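# Four arms: move ball to empty post, rack both bars

## Task

Take the ball that is resting on a long bar and place it in the cup of the upright post that currently has no ball; seat both long bars in their forked stands; at the end the other ball must also sit on its post. Nothing may depend on a robot holding it at the finish, and the grippers must open and the arms withdraw from the objects once done.

## Robot and tools

Setup: four identical i2rt Big YAM arms named arm1, arm2, arm3 and arm4. Each has six revolute joints, a two-finger gripper and a wrist camera (arm1_cam_wrist to arm4_cam_wrist). A fixed room camera, cam_high, views the scene. With joints 1 and 6 at zero and the hand level and pointing forward, the wrist camera sits above the hand looking toward the fingertips. Reach is roughly 1.0 m from the joint 1 axis. Joints move at different speeds, so the hand can sweep a wide path between postures.

Frames: one shared scene frame, origin on the floor, +z up. The hand point is midway between the fingertips; the hand's z axis runs along the fingers and the fingers close along its y axis. Each arm's foot pose is real but never printed, so no call takes Cartesian targets.

execute_actions: argument "actions" is a list holding exactly one action or none. An action is an object keyed by robot name; under each name goes "joints", an object of absolute joint targets by name (not offsets). Every arm you name gets its own object; arms and joints you omit may keep pushing toward earlier targets. Keys and ranges: joint1_rad -2.879 to 2.879 rad (rotation about the foot, positive counter-clockwise seen from above, 0 faces the foot's direction); joint2_rad 0 to 3.141 (shoulder; 0 has the upper arm back and roughly level, increasing raises then swings it forward); joint3_rad 0 to 3.019 (elbow; 0 folded, increasing opens); joint4_rad -1.692 to 1.57 (hand pitch, positive tips fingers up); joint5_rad -1.57 to 1.57 (sideways hand swing, positive to the arm's right); joint6_rad -2.094 to 2.094 (hand roll, positive clockwise viewed from behind the hand); gripper_m 0 to 0.093 metres, the fingertip gap. Arrival tolerances are ±0.045, ±0.14, ±0.09, ±0.055, ±0.03, ±0.035 rad and ±0.003 m respectively. All motions in an action start at once and may finish at different times. Optional "cameras" is a list chosen from arm1_cam_wrist, arm2_cam_wrist, arm3_cam_wrist, arm4_cam_wrist, cam_high, all; omitted, null or ["all"] gives every camera, [] gives none. An unknown key, camera name or out-of-range number rejects the whole call with no motion. An empty actions list only returns state and pictures.

wait: "seconds" from 0 to 10; commands nothing new and returns the same as an empty action.

zoom_image: "camera" plus "region" [x0, y0, x1, y1] in pixels of that camera's latest full image, top-left origin, at most 504 by 504. Wrist images are 504x504 fisheye; cam_high is 672x504.

finished_scene: "scene" integer; closes the scene irreversibly after the last command is held and reports success. Replying without any tool call ends everything.

Results: each robot's state including joint_positions, joint torques (whole drive output in joint order without the gripper; offset, scaled and noisy, so treat as rough evidence of load), then images in the order listed on the "pictures" line. joint_status gives per-joint outcomes of the last accepted action: "off_target" means it settled short and may still push; after "contact_stop" it abandons the target and holds where it is; "time_out" means it could not finish and keeps pushing toward its target or a nearby one (within 0.375, 0.375, 0.113, 0.225, 0.075, 0.3 rad for joints 1 to 6), and may move on its own if freed. "joint command not followed" (often with a "cause:" line) means a safety check blocked that arm's joint targets; the gripper part still runs, and blocked joints show "not_followed" and may be retried on later actions. on_its_own lists uncommanded behaviour; "held at" is a held target, not the actual position. To relieve pushing, command a joint to its reported position. Tiny target changes may not move a joint. Loaded joints sag over time. If a call reports a stop, later motion calls in the same reply are skipped.

Contact and safety: the arms do not stop on contact and can press very hard. Two robots pressing hard together fails the task and ends the run; a hard hit can too. The self- and inter-arm check may react late and ignores fingers, gripper housings and wrist cameras, and no state line reports robot-robot contact. Contact via a held or loose object does not count. Finger pads exert about 50 to 62 N maximum, less on some grippers. Never let objects leave the work area or reach the floor; avoid drops, slips, slams and strong pushes. Loose items may occasionally be nudged by an outside disturbance, so recheck before finishing.

Heat: sustained effort warms motors, also while you are composing a reply, since the robots hold the last command meanwhile. A MOTOR HOT line appears from 85 °C; at 100 °C that arm's motors and gripper go limp until cooled, an OVER-TEMPERATURE FAULT line appears, and affected keys read "limit_stop_at_motor_heat"; resend those targets afterwards. Some heat persists into the following scene.

Sequence: look with cam_high and wrist cameras, plan each arm's reach, grasp and lift bars or the ball gently, place them, open the grippers and back the arms away, confirm with images that everything rests unsupported, then call finished_scene. Shorter robot motion is better.

Each tool is called after "Request:" as name(argument=value, ...), one argument or row to a line, values as JSON.

## Session

Request:
execute_actions(
  actions=[],
)

Scene clock: 0.00 s.
Joint torques (N m, as the arm reports them, + toward a larger angle): no reading
arm1.joint_positions: joint1_rad=+0.136 joint2_rad=+0.607 joint3_rad=+1.361 joint4_rad=-1.197 joint5_rad=-0.192 joint6_rad=-0.304 gripper_m=+0.095
arm1.joint_status: not commanded
arm1.hand: x=+1.2131 y=-0.0819 z=+1.3952 quat_wxyz=(-0.047, -0.804, -0.256, +0.535) (m; scene frame)
arm2.joint_positions: joint1_rad=-0.046 joint2_rad=+0.503 joint3_rad=+1.422 joint4_rad=-1.326 joint5_rad=-0.298 joint6_rad=+0.234 gripper_m=+0.094
arm2.joint_status: not commanded
arm2.hand: x=+0.0397 y=+1.2684 z=+1.3496 quat_wxyz=(-0.498, -0.612, -0.565, +0.243) (m; scene frame)
arm3.joint_positions: joint1_rad=-0.494 joint2_rad=+0.613 joint3_rad=+1.400 joint4_rad=-1.176 joint5_rad=-0.049 joint6_rad=+0.310 gripper_m=+0.094
arm3.joint_status: not commanded
arm3.hand: x=-1.2271 y=-0.1105 z=+1.4078 quat_wxyz=(-0.556, -0.315, -0.769, +0.036) (m; scene frame)
arm4.joint_positions: joint1_rad=+0.050 joint2_rad=+0.521 joint3_rad=+1.334 joint4_rad=-1.435 joint5_rad=+0.143 joint6_rad=-0.402 gripper_m=+0.094
arm4.joint_status: not commanded
arm4.hand: x=+0.0220 y=-1.2541 z=+1.2730 quat_wxyz=(-0.409, +0.729, -0.513, -0.197) (m; scene frame)
pictures: arm1_cam_wrist, arm2_cam_wrist, arm3_cam_wrist, arm4_cam_wrist, cam_high
Images, in order (width x height): arm1_cam_wrist 504x504, arm2_cam_wrist 504x504, arm3_cam_wrist 504x504, arm4_cam_wrist 504x504, cam_high 672x504.

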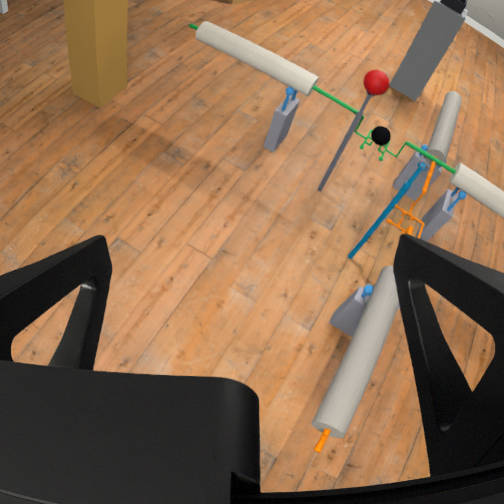

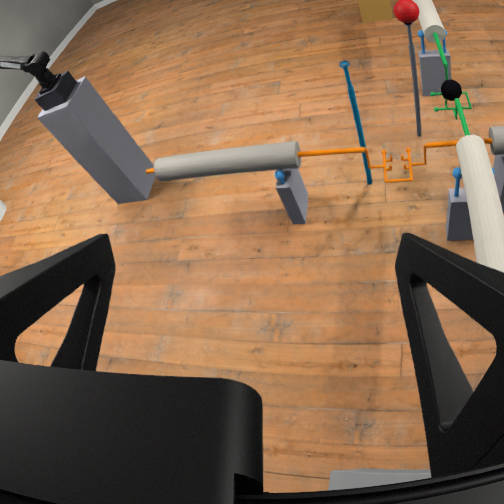

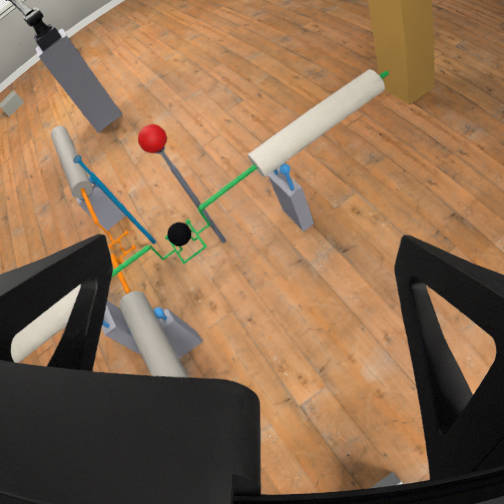

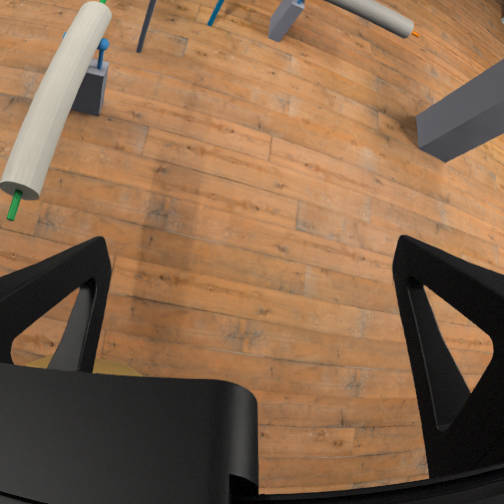

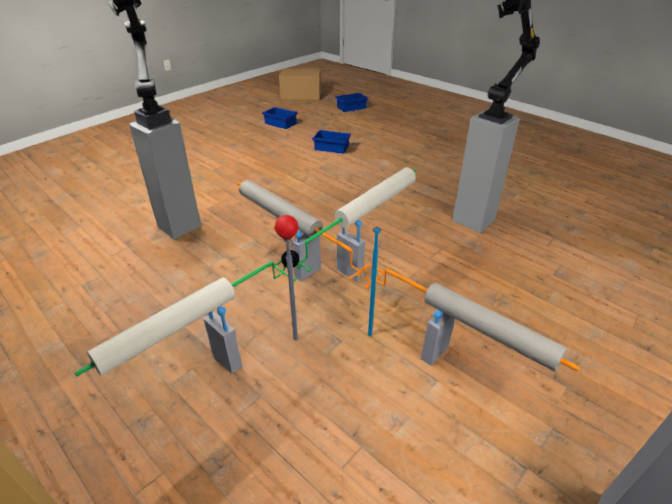

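Request:
zoom_image(
  camera="cam_high",
  region=[200, 170, 480, 380],
)

Request:
zoom_image(
  camera="arm3_cam_wrist",
  region=[40, 110, 320, 390],
)

Request:
execute_actions(
  actions=[
    {"arm1":{"joints":{"joint1_rad":0,"joint2_rad":1.2,"joint3_rad":1.6,"joint4_rad":-1.0,"joint5_rad":0,"joint6_rad":0}},"arm2":{"joints":{"joint1_rad":0,"joint2_rad":1.6,"joint3_rad":1.2,"joint4_rad":-0.4,"joint5_rad":0,"joint6_rad":0}},"arm3":{"joints":{"joint1_rad":0,"joint2_rad":1.5,"joint3_rad":2.0,"joint4_rad":-1.2,"joint5_rad":0,"joint6_rad":0}},"arm4":{"joints":{"joint1_rad":0,"joint2_rad":1.0,"joint3_rad":1.0,"joint4_rad":-0.5,"joint5_rad":0,"joint6_rad":0}}},
  ],
)

Region (200, 170, 480, 380) of cam_high's 672x504 image, scaled by 1.800, with more detail than that image has; it fills the top 378 rows of this view, and the rest is white.

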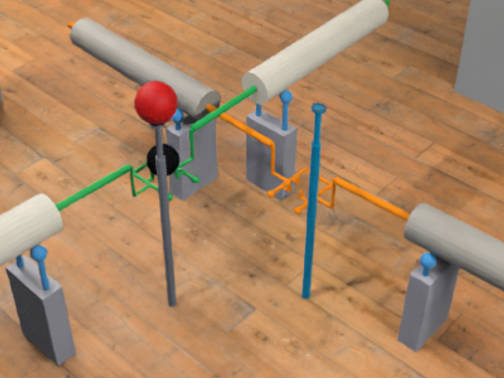

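Region (40, 110, 320, 390) of arm3_cam_wrist's 504x504 image, scaled by 1.800, with more detail than that image has.

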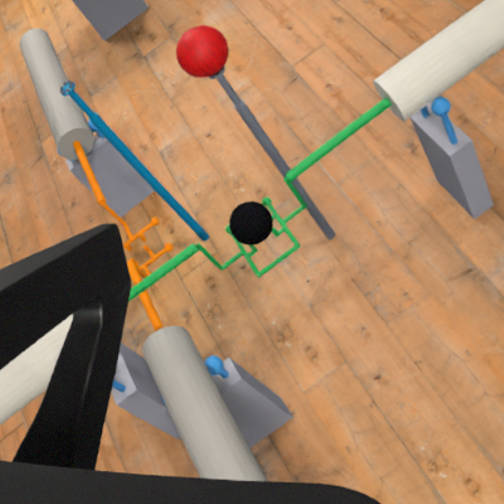

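Scene clock: 2.50 s.
Joint torques (N m, as the arm reports them, + toward a larger angle): arm1=[-1.89 -9.87 11.41  2.32  0.21  0.03] | arm2=[  1.17 -13.12  10.88   2.21   0.14  -0.05] | arm3=[  0.73 -14.44  13.11   1.22  -0.07  -0.19] | arm4=[-0.84 -7.43 11.11  2.85 -0.14  0.11]
arm1.joint_positions: joint1_rad=+0.002 joint2_rad=+1.199 joint3_rad=+1.573 joint4_rad=-1.009 joint5_rad=-0.002 joint6_rad=-0.009 gripper_m=+0.095
arm1.joint_status: all done
arm1.hand: x=+0.9496 y=-0.0303 z=+1.3375 quat_wxyz=(-0.008, -0.892, -0.030, +0.451) (m; scene frame)
arm2.joint_positions: joint1_rad=-0.006 joint2_rad=+1.614 joint3_rad=+1.184 joint4_rad=-0.428 joint5_rad=-0.004 joint6_rad=+0.009 gripper_m=+0.094
arm2.joint_status: all done
arm2.hand: x=+0.0016 y=+0.8342 z=+0.9234 quat_wxyz=(-0.248, -0.666, -0.662, +0.238) (m; scene frame)
arm3.joint_positions: joint1_rad=-0.005 joint2_rad=+1.527 joint3_rad=+1.952 joint4_rad=-1.195 joint5_rad=+0.000 joint6_rad=+0.009 gripper_m=+0.094
arm3.joint_status: all done
arm3.hand: x=-0.8509 y=-0.0078 z=+1.3231 quat_wxyz=(-0.389, -0.011, -0.921, +0.003) (m; scene frame)
arm4.joint_positions: joint1_rad=+0.013 joint2_rad=+0.997 joint3_rad=+0.968 joint4_rad=-0.516 joint5_rad=+0.004 joint6_rad=-0.014 gripper_m=+0.094
arm4.joint_status: all done
arm4.hand: x=+0.0118 y=-0.9799 z=+1.1025 quat_wxyz=(-0.350, +0.615, -0.622, -0.334) (m; scene frame)
pictures: arm1_cam_wrist, arm2_cam_wrist, arm3_cam_wrist, arm4_cam_wrist, cam_high
Images, in order (width x height): arm1_cam_wrist 504x504, arm2_cam_wrist 504x504, arm3_cam_wrist 504x504, arm4_cam_wrist 504x504, cam_high 672x504.

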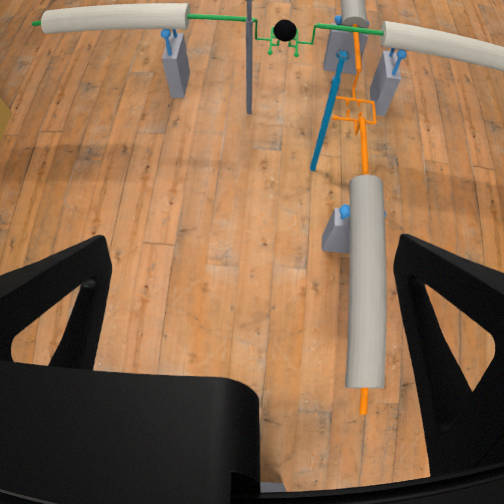

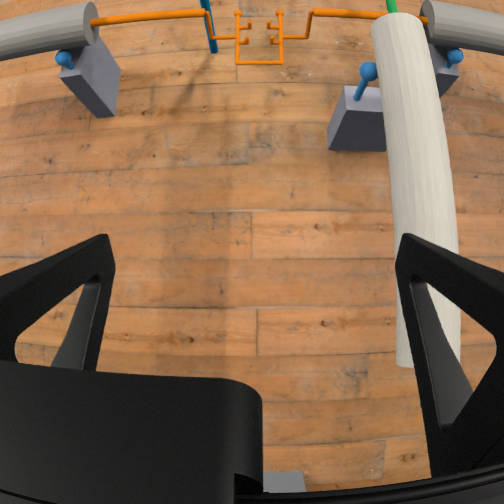

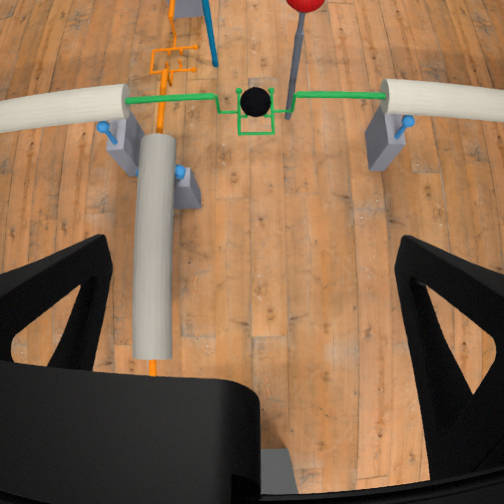

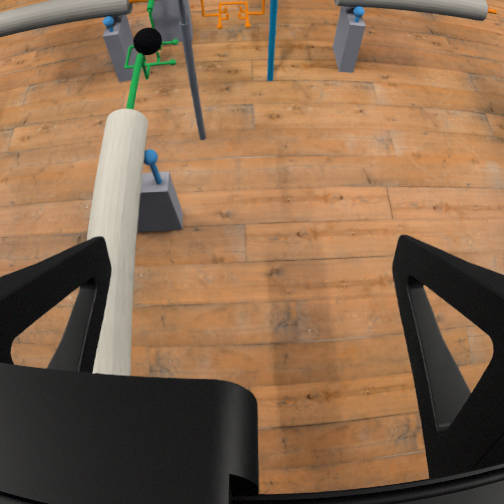

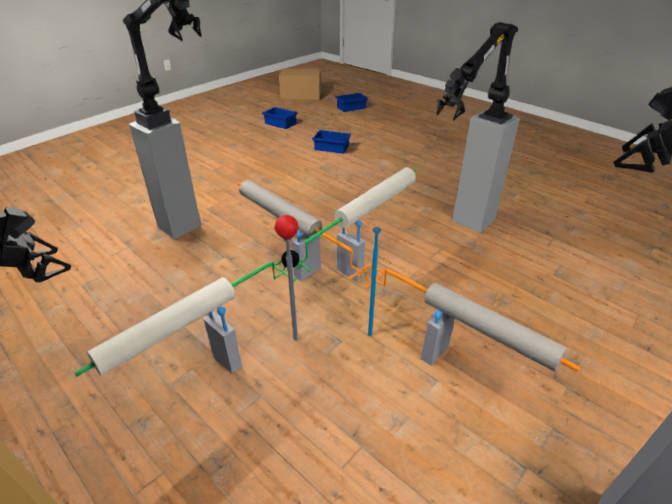

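Request:
execute_actions(
  actions=[
    {"arm1":{"joints":{"joint4_rad":-0.5}},"arm2":{"joints":{"joint1_rad":-0.45,"joint2_rad":1.6,"joint3_rad":1.2,"joint4_rad":-1.15,"joint6_rad":-0.45}},"arm3":{"joints":{"joint2_rad":2.0,"joint4_rad":-0.5}},"arm4":{"joints":{"joint1_rad":0.45,"joint2_rad":1.4,"joint3_rad":1.0,"joint4_rad":-1.15,"joint6_rad":0.45}}},
  ],
)

Scene clock: 5.87 s.
Joint torques (N m, as the arm reports them, + toward a larger angle): arm1=[ -1.92 -10.6   11.54   3.08   0.2    0.04] | arm2=[  1.3  -12.06   9.94  -0.09  -0.11  -0.04] | arm3=[ -0.46 -23.14  14.23   2.63  -0.07  -0.19] | arm4=[  0.26 -13.27   8.89   0.08   0.02   0.13]
arm1.joint_positions: joint1_rad=+0.002 joint2_rad=+1.199 joint3_rad=+1.573 joint4_rad=-0.521 joint5_rad=-0.002 joint6_rad=-0.009 gripper_m=+0.095
arm1.joint_status: all done
arm1.hand: x=+0.9043 y=-0.0335 z=+1.4473 quat_wxyz=(-0.013, -0.757, -0.027, +0.653) (m; scene frame)
arm2.joint_positions: joint1_rad=-0.455 joint2_rad=+1.614 joint3_rad=+1.184 joint4_rad=-1.134 joint5_rad=+0.000 joint6_rad=-0.441 gripper_m=+0.094
arm2.joint_status: all done
arm2.hand: x=-0.1969 y=+1.0384 z=+0.8645 quat_wxyz=(+0.000, -0.708, -0.706, -0.003) (m; scene frame)
arm3.joint_positions: joint1_rad=-0.005 joint2_rad=+2.037 joint3_rad=+1.949 joint4_rad=-0.522 joint5_rad=+0.000 joint6_rad=+0.009 gripper_m=+0.094
arm3.joint_status: all done
arm3.hand: x=-0.6143 y=-0.0123 z=+1.0875 quat_wxyz=(-0.461, -0.010, -0.887, +0.003) (m; scene frame)
arm4.joint_positions: joint1_rad=+0.450 joint2_rad=+1.409 joint3_rad=+0.971 joint4_rad=-1.142 joint5_rad=+0.001 joint6_rad=+0.435 gripper_m=+0.094
arm4.joint_status: all done
arm4.hand: x=-0.1488 y=-1.1081 z=+0.8651 quat_wxyz=(+0.006, +0.699, -0.715, +0.010) (m; scene frame)
pictures: arm1_cam_wrist, arm2_cam_wrist, arm3_cam_wrist, arm4_cam_wrist, cam_high
Images, in order (width x height): arm1_cam_wrist 504x504, arm2_cam_wrist 504x504, arm3_cam_wrist 504x504, arm4_cam_wrist 504x504, cam_high 672x504.

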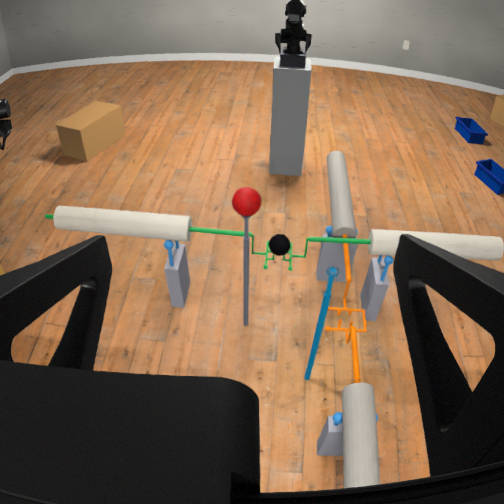

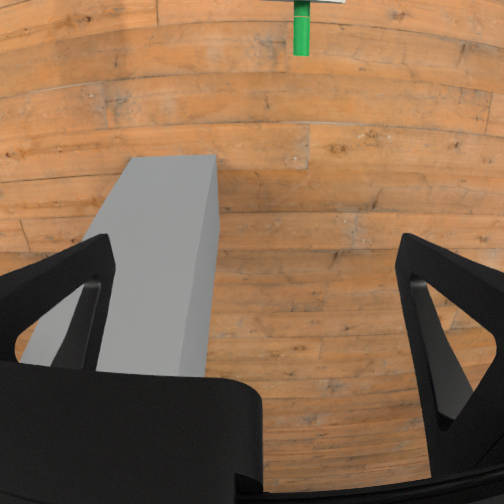

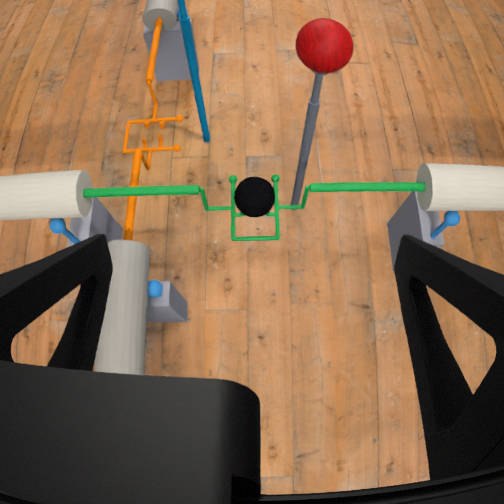

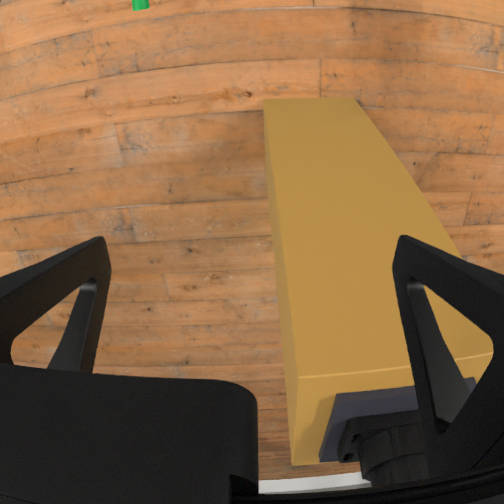

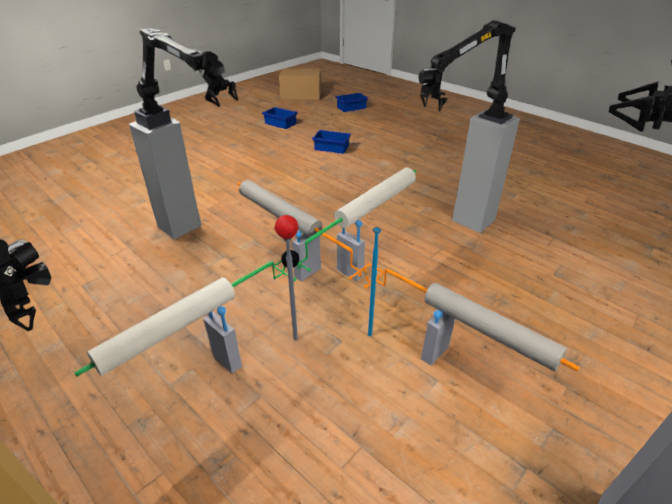

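Request:
execute_actions(
  actions=[
    {"arm2":{"joints":{"joint1_rad":-0.49,"joint2_rad":2.14,"joint3_rad":1.43,"joint4_rad":-0.82,"joint6_rad":-0.5}},"arm4":{"joints":{"joint1_rad":0.51,"joint2_rad":2.14,"joint3_rad":1.43,"joint4_rad":-0.82,"joint6_rad":0.54}}},
  ],
  cameras=["arm2_cam_wrist","arm4_cam_wrist","cam_high"],
)

Scene clock: 8.87 s.
Joint torques (N m, as the arm reports them, + toward a larger angle): arm1=[ -1.9  -10.52  11.56   3.08   0.2    0.04] | arm2=[  0.25 -18.01   8.86   0.98  -0.09  -0.06] | arm3=[  1.28 -22.77  14.29   2.62  -0.02  -0.23] | arm4=[  1.44 -23.97   7.07   0.49   0.05   0.13]
arm1.joint_positions: joint1_rad=+0.002 joint2_rad=+1.199 joint3_rad=+1.573 joint4_rad=-0.521 joint5_rad=-0.002 joint6_rad=-0.009 gripper_m=+0.095
arm1.joint_status: not commanded
arm1.hand: x=+0.9043 y=-0.0335 z=+1.4473 quat_wxyz=(-0.013, -0.757, -0.027, +0.653) (m; scene frame)
arm2.joint_positions: joint1_rad=-0.487 joint2_rad=+2.169 joint3_rad=+1.407 joint4_rad=-0.837 joint5_rad=+0.000 joint6_rad=-0.492 gripper_m=+0.094
arm2.joint_status: all done
arm2.hand: x=-0.2567 y=+0.9534 z=+0.6577 quat_wxyz=(+0.006, -0.702, -0.712, -0.020) (m; scene frame)
arm3.joint_positions: joint1_rad=-0.005 joint2_rad=+2.037 joint3_rad=+1.949 joint4_rad=-0.522 joint5_rad=+0.000 joint6_rad=+0.009 gripper_m=+0.094
arm3.joint_status: not commanded
arm3.hand: x=-0.6143 y=-0.0123 z=+1.0875 quat_wxyz=(-0.461, -0.010, -0.887, +0.003) (m; scene frame)
arm4.joint_positions: joint1_rad=+0.503 joint2_rad=+2.150 joint3_rad=+1.409 joint4_rad=-0.821 joint5_rad=+0.001 joint6_rad=+0.526 gripper_m=+0.094
arm4.joint_status: all done
arm4.hand: x=-0.2556 y=-0.9416 z=+0.6622 quat_wxyz=(+0.003, +0.686, -0.728, +0.001) (m; scene frame)
pictures: arm2_cam_wrist, arm4_cam_wrist, cam_high
Images, in order (width x height): arm2_cam_wrist 504x504, arm4_cam_wrist 504x504, cam_high 672x504.

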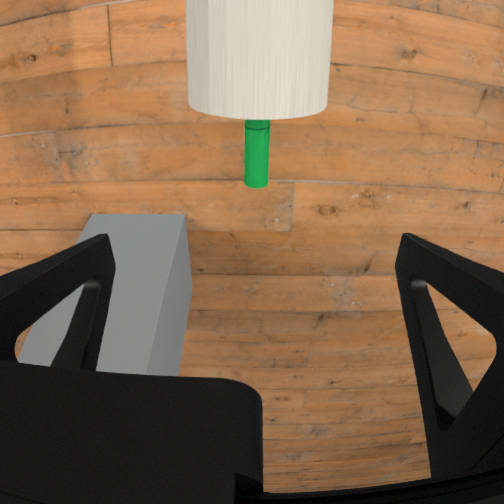

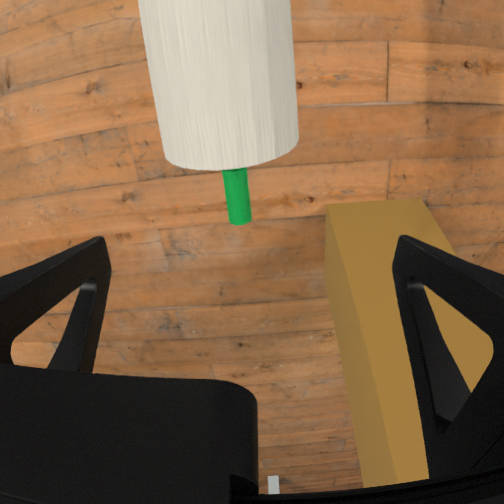

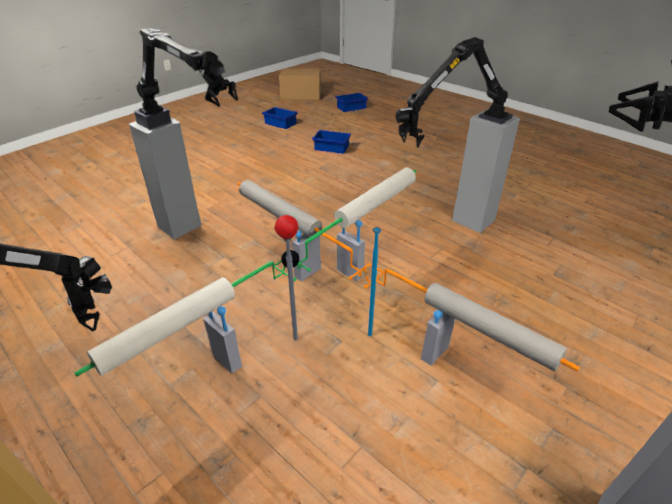

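Request:
execute_actions(
  actions=[
    {"arm2":{"joints":{"joint1_rad":-0.547,"joint2_rad":2.29,"joint3_rad":1.277,"joint4_rad":-0.49,"joint6_rad":-0.545}},"arm4":{"joints":{"joint1_rad":0.603,"joint2_rad":2.29,"joint3_rad":1.253,"joint4_rad":-0.5,"joint6_rad":0.58}}},
  ],
  cameras=["arm2_cam_wrist","arm4_cam_wrist","cam_high"],
)

Scene clock: 10.87 s.
Joint torques (N m, as the arm reports them, + toward a larger angle): arm1=[ -1.72 -10.61  11.55   3.06   0.2    0.03] | arm2=[  1.26 -17.33   6.48   0.95  -0.09  -0.03] | arm3=[  0.19 -22.97  14.44   2.72  -0.01  -0.21] | arm4=[ -0.4  -22.53   5.14   0.76   0.04   0.13]
arm1.joint_positions: joint1_rad=+0.002 joint2_rad=+1.199 joint3_rad=+1.573 joint4_rad=-0.521 joint5_rad=-0.002 joint6_rad=-0.009 gripper_m=+0.095
arm1.joint_status: not commanded
arm1.hand: x=+0.9043 y=-0.0335 z=+1.4473 quat_wxyz=(-0.013, -0.757, -0.027, +0.653) (m; scene frame)
arm2.joint_positions: joint1_rad=-0.554 joint2_rad=+2.318 joint3_rad=+1.257 joint4_rad=-0.508 joint5_rad=+0.000 joint6_rad=-0.537 gripper_m=+0.094
arm2.joint_status: all done
arm2.hand: x=-0.2655 y=+1.0115 z=+0.5455 quat_wxyz=(+0.001, -0.710, -0.705, -0.006) (m; scene frame)
arm3.joint_positions: joint1_rad=-0.005 joint2_rad=+2.037 joint3_rad=+1.949 joint4_rad=-0.522 joint5_rad=+0.000 joint6_rad=+0.009 gripper_m=+0.094
arm3.joint_status: not commanded
arm3.hand: x=-0.6143 y=-0.0123 z=+1.0875 quat_wxyz=(-0.461, -0.010, -0.887, +0.003) (m; scene frame)
arm4.joint_positions: joint1_rad=+0.614 joint2_rad=+2.298 joint3_rad=+1.232 joint4_rad=-0.508 joint5_rad=+0.001 joint6_rad=+0.566 gripper_m=+0.094
arm4.joint_status: all done
arm4.hand: x=-0.2766 y=-1.0267 z=+0.5444 quat_wxyz=(+0.005, +0.711, -0.703, +0.007) (m; scene frame)
pictures: arm2_cam_wrist, arm4_cam_wrist, cam_high
Images, in order (width x height): arm2_cam_wrist 504x504, arm4_cam_wrist 504x504, cam_high 672x504.

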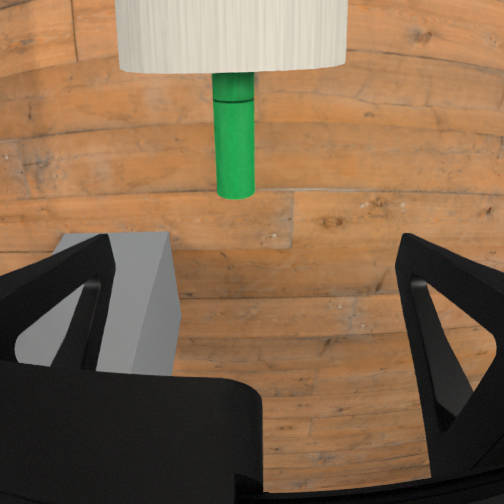

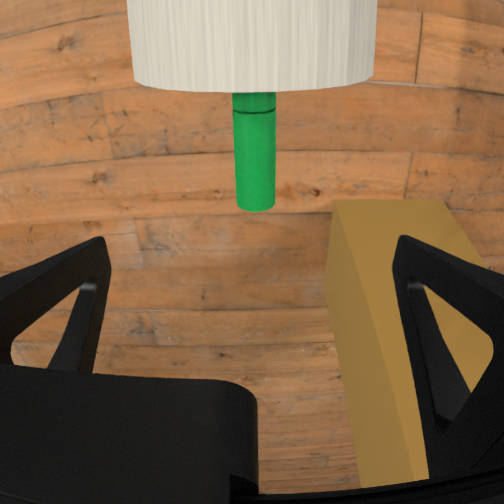

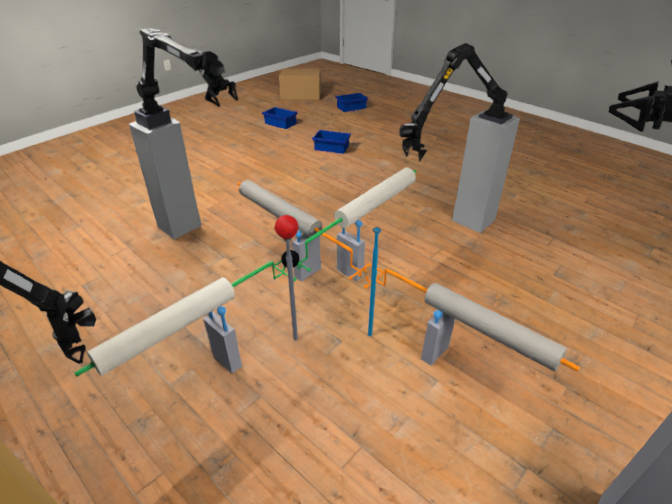

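Request:
execute_actions(
  actions=[
    {"arm2":{"joints":{"joint1_rad":-0.53,"joint2_rad":2.503,"joint3_rad":1.381,"joint4_rad":-0.385}},"arm4":{"joints":{"joint2_rad":2.502,"joint3_rad":1.355,"joint4_rad":-0.385}}},
  ],
  cameras=["arm2_cam_wrist","arm4_cam_wrist","cam_high"],
)

Scene clock: 12.30 s.
Joint torques (N m, as the arm reports them, + toward a larger angle): arm1=[ -1.73 -10.45  11.51   3.07   0.21   0.05] | arm2=[  0.61 -13.2    5.16   0.96   0.74  -0.01] | arm3=[  0.81 -23.35  14.35   2.44  -0.07  -0.25] | arm4=[ -0.2  -14.99   3.88   1.56  -0.57   0.05]
arm1.joint_positions: joint1_rad=+0.002 joint2_rad=+1.199 joint3_rad=+1.573 joint4_rad=-0.521 joint5_rad=-0.002 joint6_rad=-0.009 gripper_m=+0.095
arm1.joint_status: not commanded
arm1.hand: x=+0.9043 y=-0.0335 z=+1.4473 quat_wxyz=(-0.013, -0.757, -0.027, +0.653) (m; scene frame)
arm2.joint_positions: joint1_rad=-0.531 joint2_rad=+2.455 joint3_rad=+1.380 joint4_rad=-0.397 joint5_rad=-0.017 joint6_rad=-0.541 gripper_m=+0.094
arm2.joint_status: all done
arm2.hand: x=-0.2766 y=+0.9625 z=+0.4997 quat_wxyz=(-0.019, -0.699, -0.714, +0.040) (m; scene frame)
arm3.joint_positions: joint1_rad=-0.005 joint2_rad=+2.037 joint3_rad=+1.949 joint4_rad=-0.522 joint5_rad=+0.000 joint6_rad=+0.009 gripper_m=+0.094
arm3.joint_status: not commanded
arm3.hand: x=-0.6143 y=-0.0123 z=+1.0875 quat_wxyz=(-0.461, -0.010, -0.887, +0.003) (m; scene frame)
arm4.joint_positions: joint1_rad=+0.612 joint2_rad=+2.409 joint3_rad=+1.358 joint4_rad=-0.402 joint5_rad=+0.016 joint6_rad=+0.571 gripper_m=+0.094
arm4.joint_status: all done
arm4.hand: x=-0.3056 y=-0.9759 z=+0.5130 quat_wxyz=(-0.015, +0.707, -0.705, -0.050) (m; scene frame)
pictures: arm2_cam_wrist, arm4_cam_wrist, cam_high
Images, in order (width x height): arm2_cam_wrist 504x504, arm4_cam_wrist 504x504, cam_high 672x504.

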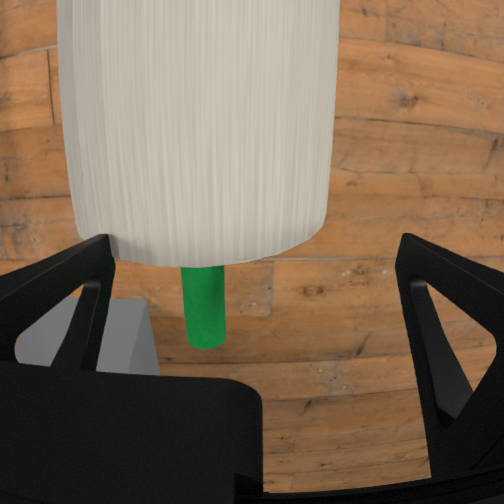

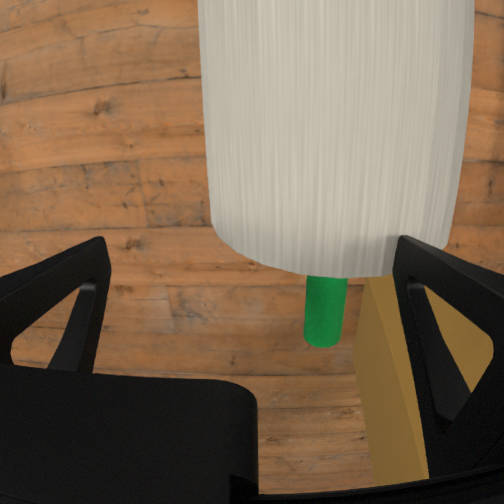

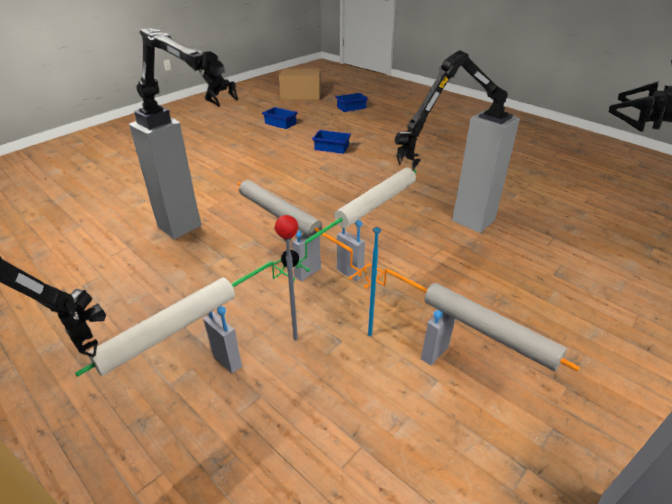

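Request:
execute_actions(
  actions=[
    {"arm2":{"joints":{"joint2_rad":2.40,"joint4_rad":-0.62}},"arm4":{"joints":{"joint2_rad":2.38,"joint4_rad":-0.65}}},
  ],
  cameras=[],
)

Request:
execute_actions(
  actions=[
    {"arm2":{"joints":{"joint2_rad":2.503,"joint4_rad":-0.56}},"arm4":{"joints":{"joint2_rad":2.502,"joint4_rad":-0.58}}},
  ],
  cameras=[],
)

Request:
execute_actions(
  actions=[
    {"arm2":{"joints":{"joint4_rad":-0.39}},"arm4":{"joints":{"joint4_rad":-0.39}}},
  ],
  cameras=["arm2_cam_wrist","arm4_cam_wrist","cam_high"],
)

Scene clock: 13.80 s.
Joint torques (N m, as the arm reports them, + toward a larger angle): arm1=[ -1.94 -10.48  11.56   3.01   0.2    0.04] | arm2=[  0.68 -18.38   4.94  -0.32   0.11   0.01] | arm3=[  0.73 -22.73  14.65   2.56  -0.05  -0.22] | arm4=[ -0.15 -24.37   3.77  -0.13  -0.06   0.08]
arm1.joint_positions: joint1_rad=+0.002 joint2_rad=+1.199 joint3_rad=+1.573 joint4_rad=-0.521 joint5_rad=-0.002 joint6_rad=-0.009 gripper_m=+0.095
arm1.joint_status: not commanded
arm1.hand: x=+0.9043 y=-0.0335 z=+1.4473 quat_wxyz=(-0.013, -0.757, -0.027, +0.653) (m; scene frame)
arm2.joint_positions: joint1_rad=-0.531 joint2_rad=+2.432 joint3_rad=+1.380 joint4_rad=-0.603 joint5_rad=-0.004 joint6_rad=-0.541 gripper_m=+0.094
arm2.joint_status: all done
arm2.hand: x=-0.2575 y=+0.9997 z=+0.5118 quat_wxyz=(+0.010, -0.699, -0.714, -0.048) (m; scene frame)
arm3.joint_positions: joint1_rad=-0.005 joint2_rad=+2.037 joint3_rad=+1.949 joint4_rad=-0.522 joint5_rad=+0.000 joint6_rad=+0.009 gripper_m=+0.094
arm3.joint_status: not commanded
arm3.hand: x=-0.6143 y=-0.0123 z=+1.0875 quat_wxyz=(-0.461, -0.010, -0.887, +0.003) (m; scene frame)
arm4.joint_positions: joint1_rad=+0.612 joint2_rad=+2.397 joint3_rad=+1.354 joint4_rad=-0.642 joint5_rad=+0.004 joint6_rad=+0.571 gripper_m=+0.094
arm4.joint_status: all done
arm4.hand: x=-0.2766 y=-1.0243 z=+0.5193 quat_wxyz=(+0.015, +0.707, -0.704, +0.061) (m; scene frame)
pictures: none
No camera images: the call's "cameras" was empty. Leave "cameras" out to get every camera's image.

Scene clock: 14.80 s.
Joint torques (N m, as the arm reports them, + toward a larger angle): arm1=[ -1.9  -10.38  11.54   3.07   0.2    0.03] | arm2=[  1.06 -16.5    4.69   0.68   0.09  -0.01] | arm3=[  0.76 -23.06  14.52   2.61  -0.06  -0.15] | arm4=[ -0.43 -23.31   3.33   0.43  -0.08   0.09]
arm1.joint_positions: joint1_rad=+0.002 joint2_rad=+1.199 joint3_rad=+1.573 joint4_rad=-0.521 joint5_rad=-0.002 joint6_rad=-0.009 gripper_m=+0.095
arm1.joint_status: not commanded
arm1.hand: x=+0.9043 y=-0.0335 z=+1.4473 quat_wxyz=(-0.013, -0.757, -0.027, +0.653) (m; scene frame)
arm2.joint_positions: joint1_rad=-0.531 joint2_rad=+2.513 joint3_rad=+1.374 joint4_rad=-0.575 joint5_rad=-0.004 joint6_rad=-0.541 gripper_m=+0.094
arm2.joint_status: all done
arm2.hand: x=-0.2426 y=+1.0257 z=+0.4708 quat_wxyz=(+0.018, -0.698, -0.712, -0.076) (m; scene frame)
arm3.joint_positions: joint1_rad=-0.005 joint2_rad=+2.037 joint3_rad=+1.949 joint4_rad=-0.522 joint5_rad=+0.000 joint6_rad=+0.009 gripper_m=+0.094
arm3.joint_status: not commanded
arm3.hand: x=-0.6143 y=-0.0123 z=+1.0875 quat_wxyz=(-0.461, -0.010, -0.887, +0.003) (m; scene frame)
arm4.joint_positions: joint1_rad=+0.612 joint2_rad=+2.509 joint3_rad=+1.347 joint4_rad=-0.586 joint5_rad=+0.004 joint6_rad=+0.571 gripper_m=+0.094
arm4.joint_status: all done
arm4.hand: x=-0.2575 y=-1.0545 z=+0.4638 quat_wxyz=(+0.021, +0.706, -0.702, +0.093) (m; scene frame)
pictures: none
No camera images: the call's "cameras" was empty. Leave "cameras" out to get every camera's image.

Scene clock: 15.67 s.
Joint torques (N m, as the arm reports them, + toward a larger angle): arm1=[ -1.84 -10.49  11.56   3.06   0.21   0.03] | arm2=[  0.32 -16.77   4.75   1.08   0.11  -0.05] | arm3=[  0.87 -22.84  14.42   2.27  -0.01  -0.22] | arm4=[ -0.46 -23.74   3.69   0.82  -0.07   0.06]
arm1.joint_positions: joint1_rad=+0.002 joint2_rad=+1.199 joint3_rad=+1.573 joint4_rad=-0.521 joint5_rad=-0.002 joint6_rad=-0.009 gripper_m=+0.095
arm1.joint_status: not commanded
arm1.hand: x=+0.9043 y=-0.0335 z=+1.4473 quat_wxyz=(-0.013, -0.757, -0.027, +0.653) (m; scene frame)
arm2.joint_positions: joint1_rad=-0.531 joint2_rad=+2.513 joint3_rad=+1.374 joint4_rad=-0.410 joint5_rad=-0.004 joint6_rad=-0.541 gripper_m=+0.094
arm2.joint_status: all done
arm2.hand: x=-0.2627 y=+0.9906 z=+0.4678 quat_wxyz=(-0.003, -0.700, -0.714, +0.004) (m; scene frame)
arm3.joint_positions: joint1_rad=-0.005 joint2_rad=+2.037 joint3_rad=+1.949 joint4_rad=-0.522 joint5_rad=+0.000 joint6_rad=+0.009 gripper_m=+0.094
arm3.joint_status: not commanded
arm3.hand: x=-0.6143 y=-0.0123 z=+1.0875 quat_wxyz=(-0.461, -0.010, -0.887, +0.003) (m; scene frame)
arm4.joint_positions: joint1_rad=+0.612 joint2_rad=+2.509 joint3_rad=+1.347 joint4_rad=-0.400 joint5_rad=+0.004 joint6_rad=+0.571 gripper_m=+0.094
arm4.joint_status: all done
arm4.hand: x=-0.2823 y=-1.0163 z=+0.4593 quat_wxyz=(+0.002, +0.708, -0.706, +0.001) (m; scene frame)
pictures: arm2_cam_wrist, arm4_cam_wrist, cam_high
Images, in order (width x height): arm2_cam_wrist 504x504, arm4_cam_wrist 504x504, cam_high 672x504.

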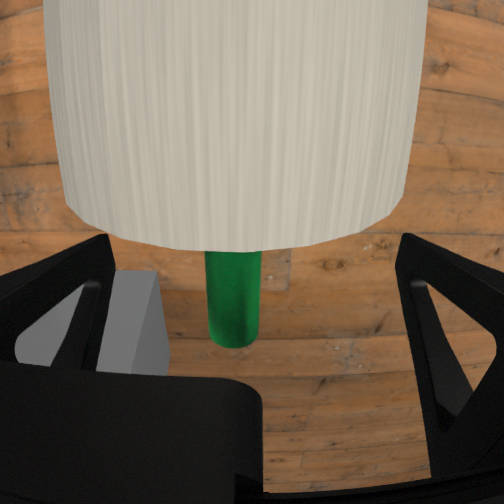

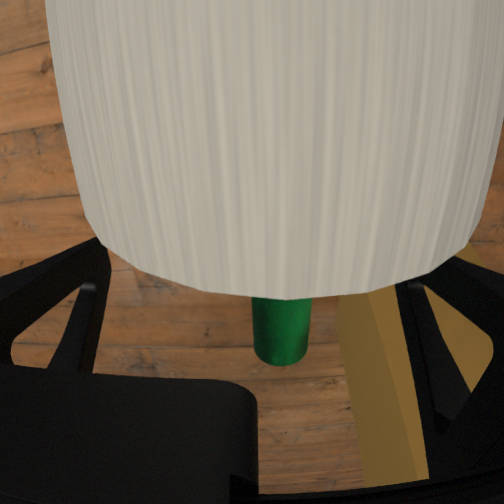

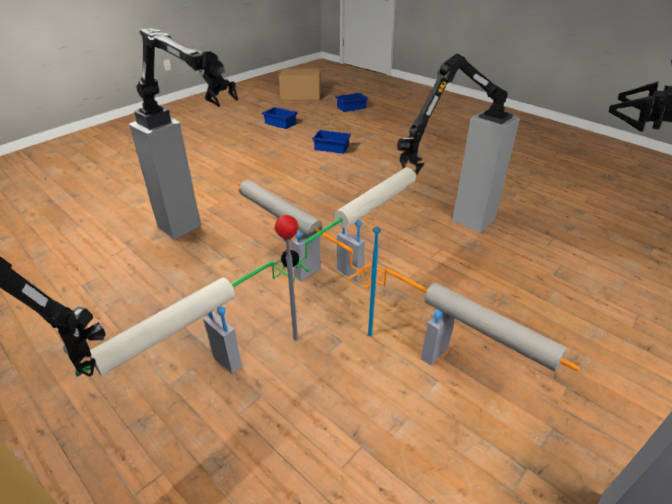

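Request:
execute_actions(
  actions=[
    {"arm2":{"joints":{"joint2_rad":2.545,"joint4_rad":-0.37}},"arm4":{"joints":{"joint2_rad":2.54,"joint4_rad":-0.38}}},
  ],
  cameras=[],
)

Request:
execute_actions(
  actions=[
    {"arm2":{"joints":{"gripper_m":0}},"arm4":{"joints":{"gripper_m":0}}},
  ],
  cameras=["arm2_cam_wrist","arm4_cam_wrist","cam_high"],
)

Scene clock: 16.70 s.
Joint torques (N m, as the arm reports them, + toward a larger angle): arm1=[ -1.86 -10.4   11.55   3.09   0.2    0.04] | arm2=[  0.91 -16.03   4.73   1.     0.13  -0.03] | arm3=[  0.3  -23.06  14.47   2.69  -0.03  -0.19] | arm4=[ -0.15 -21.48   3.59   0.95  -0.06   0.07]
arm1.joint_positions: joint1_rad=+0.002 joint2_rad=+1.199 joint3_rad=+1.573 joint4_rad=-0.521 joint5_rad=-0.002 joint6_rad=-0.009 gripper_m=+0.095
arm1.joint_status: not commanded
arm1.hand: x=+0.9043 y=-0.0335 z=+1.4473 quat_wxyz=(-0.013, -0.757, -0.027, +0.653) (m; scene frame)
arm2.joint_positions: joint1_rad=-0.531 joint2_rad=+2.542 joint3_rad=+1.374 joint4_rad=-0.388 joint5_rad=-0.004 joint6_rad=-0.541 gripper_m=+0.094
arm2.joint_status: all done
arm2.hand: x=-0.2590 y=+0.9970 z=+0.4533 quat_wxyz=(-0.002, -0.700, -0.714, +0.000) (m; scene frame)
arm3.joint_positions: joint1_rad=-0.005 joint2_rad=+2.037 joint3_rad=+1.949 joint4_rad=-0.522 joint5_rad=+0.000 joint6_rad=+0.009 gripper_m=+0.094
arm3.joint_status: not commanded
arm3.hand: x=-0.6143 y=-0.0123 z=+1.0875 quat_wxyz=(-0.461, -0.010, -0.887, +0.003) (m; scene frame)
arm4.joint_positions: joint1_rad=+0.612 joint2_rad=+2.525 joint3_rad=+1.347 joint4_rad=-0.389 joint5_rad=+0.004 joint6_rad=+0.571 gripper_m=+0.094
arm4.joint_status: all done
arm4.hand: x=-0.2802 y=-1.0196 z=+0.4518 quat_wxyz=(+0.002, +0.708, -0.706, +0.004) (m; scene frame)
pictures: none
No camera images: the call's "cameras" was empty. Leave "cameras" out to get every camera's image.

Scene clock: 17.43 s.
Joint torques (N m, as the arm reports them, + toward a larger angle): arm1=[ -1.8  -10.48  11.54   3.06   0.2    0.05] | arm2=[  0.25 -15.64   4.96   1.02   0.26  -0.04] | arm3=[ -0.2  -22.88  14.53   2.58  -0.09  -0.2 ] | arm4=[  0.63 -21.85   3.81   1.19  -0.34   0.23]
arm1.joint_positions: joint1_rad=+0.002 joint2_rad=+1.199 joint3_rad=+1.573 joint4_rad=-0.521 joint5_rad=-0.002 joint6_rad=-0.009 gripper_m=+0.095
arm1.joint_status: not commanded
arm1.hand: x=+0.9043 y=-0.0335 z=+1.4473 quat_wxyz=(-0.013, -0.757, -0.027, +0.653) (m; scene frame)
arm2.joint_positions: joint1_rad=-0.527 joint2_rad=+2.543 joint3_rad=+1.371 joint4_rad=-0.388 joint5_rad=-0.007 joint6_rad=-0.540 gripper_m=+0.018
arm2.joint_status: gripper_m off_target (ended at +0.018, target +0.000)
arm2.hand: x=-0.2559 y=+0.9973 z=+0.4527 quat_wxyz=(-0.003, -0.699, -0.715, -0.002) (m; scene frame)
arm3.joint_positions: joint1_rad=-0.005 joint2_rad=+2.037 joint3_rad=+1.949 joint4_rad=-0.522 joint5_rad=+0.000 joint6_rad=+0.009 gripper_m=+0.094
arm3.joint_status: not commanded
arm3.hand: x=-0.6143 y=-0.0123 z=+1.0875 quat_wxyz=(-0.461, -0.010, -0.887, +0.003) (m; scene frame)
arm4.joint_positions: joint1_rad=+0.602 joint2_rad=+2.525 joint3_rad=+1.342 joint4_rad=-0.394 joint5_rad=+0.011 joint6_rad=+0.559 gripper_m=+0.018
arm4.joint_status: gripper_m off_target (ended at +0.018, target +0.000)
arm4.hand: x=-0.2730 y=-1.0201 z=+0.4511 quat_wxyz=(+0.000, +0.709, -0.705, +0.009) (m; scene frame)
pictures: arm2_cam_wrist, arm4_cam_wrist, cam_high
Images, in order (width x height): arm2_cam_wrist 504x504, arm4_cam_wrist 504x504, cam_high 672x504.

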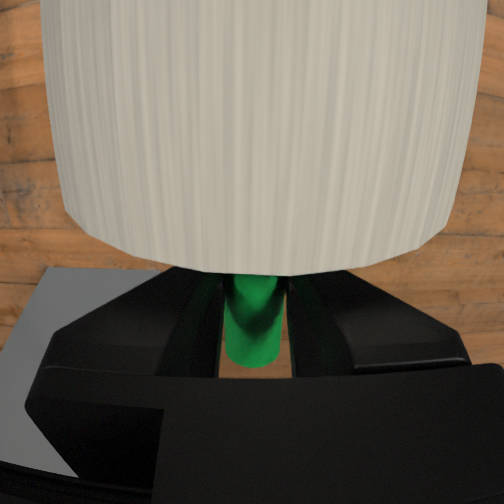

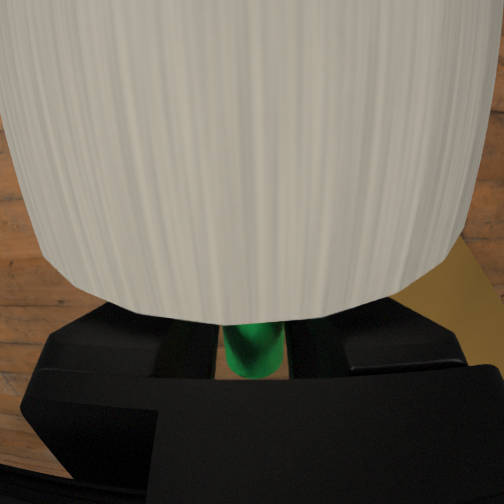

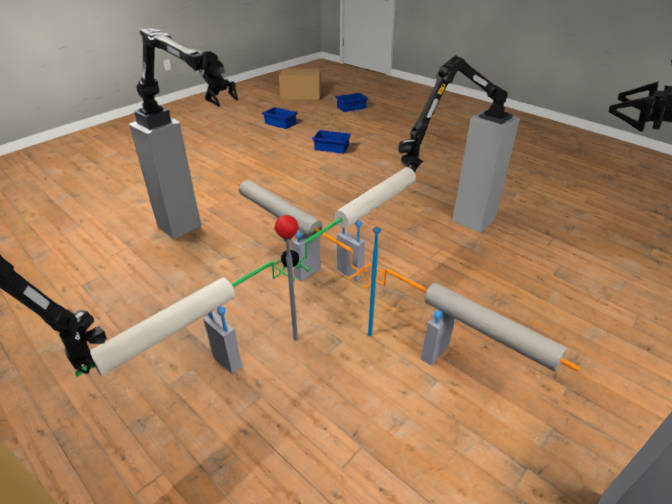

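Request:
execute_actions(
  actions=[
    {"arm2":{"joints":{"joint2_rad":2.42,"joint3_rad":1.36,"joint4_rad":-0.45}},"arm4":{"joints":{"joint2_rad":2.41,"joint3_rad":1.325,"joint4_rad":-0.44}}},
  ],
  cameras=[],
)

Request:
execute_actions(
  actions=[
    {"arm2":{"joints":{"joint2_rad":2.345,"joint3_rad":1.325,"joint4_rad":-0.5}},"arm4":{"joints":{"joint2_rad":2.33,"joint3_rad":1.285,"joint4_rad":-0.485}}},
  ],
  cameras=["arm2_cam_wrist","arm4_cam_wrist","cam_high"],
)

Scene clock: 19.17 s.
Joint torques (N m, as the arm reports them, + toward a larger angle): arm1=[ -1.85 -10.34  11.59   3.08   0.2    0.05] | arm2=[  0.71 -20.07   5.31   0.02  -0.15  -0.05] | arm3=[  0.24 -23.09  14.29   2.61  -0.05  -0.19] | arm4=[  0.53 -26.76   3.87   0.31  -0.05   0.21]
arm1.joint_positions: joint1_rad=+0.002 joint2_rad=+1.199 joint3_rad=+1.573 joint4_rad=-0.521 joint5_rad=-0.002 joint6_rad=-0.009 gripper_m=+0.095
arm1.joint_status: not commanded
arm1.hand: x=+0.9043 y=-0.0335 z=+1.4473 quat_wxyz=(-0.013, -0.757, -0.027, +0.653) (m; scene frame)
arm2.joint_positions: joint1_rad=-0.527 joint2_rad=+2.482 joint3_rad=+1.347 joint4_rad=-0.438 joint5_rad=+0.001 joint6_rad=-0.539 gripper_m=+0.018
arm2.joint_status: all done
arm2.hand: x=-0.2573 y=+0.9986 z=+0.4793 quat_wxyz=(+0.002, -0.699, -0.715, -0.007) (m; scene frame)
arm3.joint_positions: joint1_rad=-0.005 joint2_rad=+2.037 joint3_rad=+1.949 joint4_rad=-0.522 joint5_rad=+0.000 joint6_rad=+0.009 gripper_m=+0.094
arm3.joint_status: not commanded
arm3.hand: x=-0.6143 y=-0.0123 z=+1.0875 quat_wxyz=(-0.461, -0.010, -0.887, +0.003) (m; scene frame)
arm4.joint_positions: joint1_rad=+0.602 joint2_rad=+2.452 joint3_rad=+1.315 joint4_rad=-0.437 joint5_rad=+0.003 joint6_rad=+0.559 gripper_m=+0.018
arm4.joint_status: all done
arm4.hand: x=-0.2763 y=-1.0168 z=+0.4830 quat_wxyz=(+0.003, +0.710, -0.705, +0.007) (m; scene frame)
pictures: none
No camera images: the call's "cameras" was empty. Leave "cameras" out to get every camera's image.

Scene clock: 20.00 s.
Joint torques (N m, as the arm reports them, + toward a larger angle): arm1=[ -1.71 -10.37  11.57   3.08   0.21   0.04] | arm2=[  0.25 -19.19   5.76  -0.03  -0.13  -0.06] | arm3=[  0.17 -23.57  14.75   2.44  -0.01  -0.19] | arm4=[  1.   -25.64   4.27   0.36  -0.06   0.24]
arm1.joint_positions: joint1_rad=+0.002 joint2_rad=+1.199 joint3_rad=+1.573 joint4_rad=-0.521 joint5_rad=-0.002 joint6_rad=-0.009 gripper_m=+0.095
arm1.joint_status: not commanded
arm1.hand: x=+0.9043 y=-0.0335 z=+1.4473 quat_wxyz=(-0.013, -0.757, -0.027, +0.653) (m; scene frame)
arm2.joint_positions: joint1_rad=-0.528 joint2_rad=+2.398 joint3_rad=+1.313 joint4_rad=-0.488 joint5_rad=+0.001 joint6_rad=-0.539 gripper_m=+0.018
arm2.joint_status: all done
arm2.hand: x=-0.2582 y=+0.9974 z=+0.5157 quat_wxyz=(+0.002, -0.699, -0.715, -0.007) (m; scene frame)
arm3.joint_positions: joint1_rad=-0.005 joint2_rad=+2.037 joint3_rad=+1.949 joint4_rad=-0.522 joint5_rad=+0.000 joint6_rad=+0.009 gripper_m=+0.094
arm3.joint_status: not commanded
arm3.hand: x=-0.6143 y=-0.0123 z=+1.0875 quat_wxyz=(-0.461, -0.010, -0.887, +0.003) (m; scene frame)
arm4.joint_positions: joint1_rad=+0.602 joint2_rad=+2.367 joint3_rad=+1.274 joint4_rad=-0.482 joint5_rad=+0.003 joint6_rad=+0.558 gripper_m=+0.018
arm4.joint_status: all done
arm4.hand: x=-0.2749 y=-1.0185 z=+0.5181 quat_wxyz=(+0.004, +0.710, -0.704, +0.008) (m; scene frame)
pictures: arm2_cam_wrist, arm4_cam_wrist, cam_high
Images, in order (width x height): arm2_cam_wrist 504x504, arm4_cam_wrist 504x504, cam_high 672x504.

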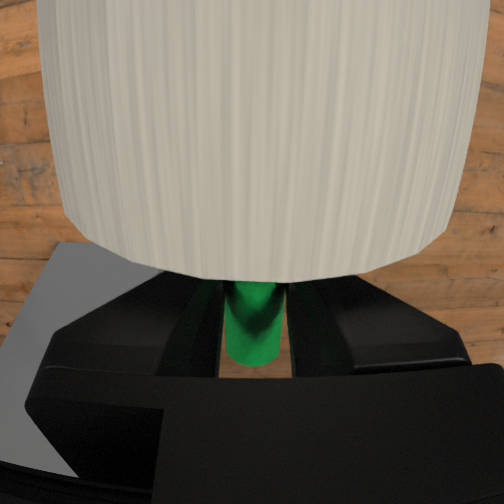

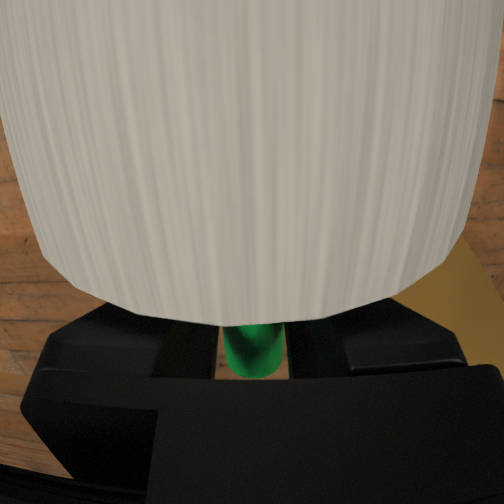

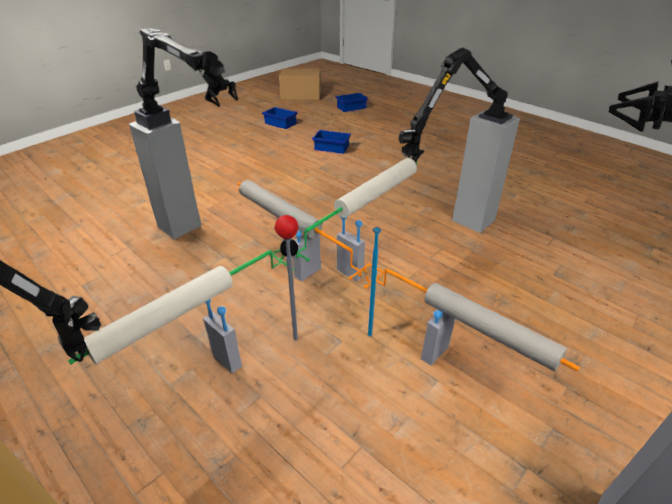

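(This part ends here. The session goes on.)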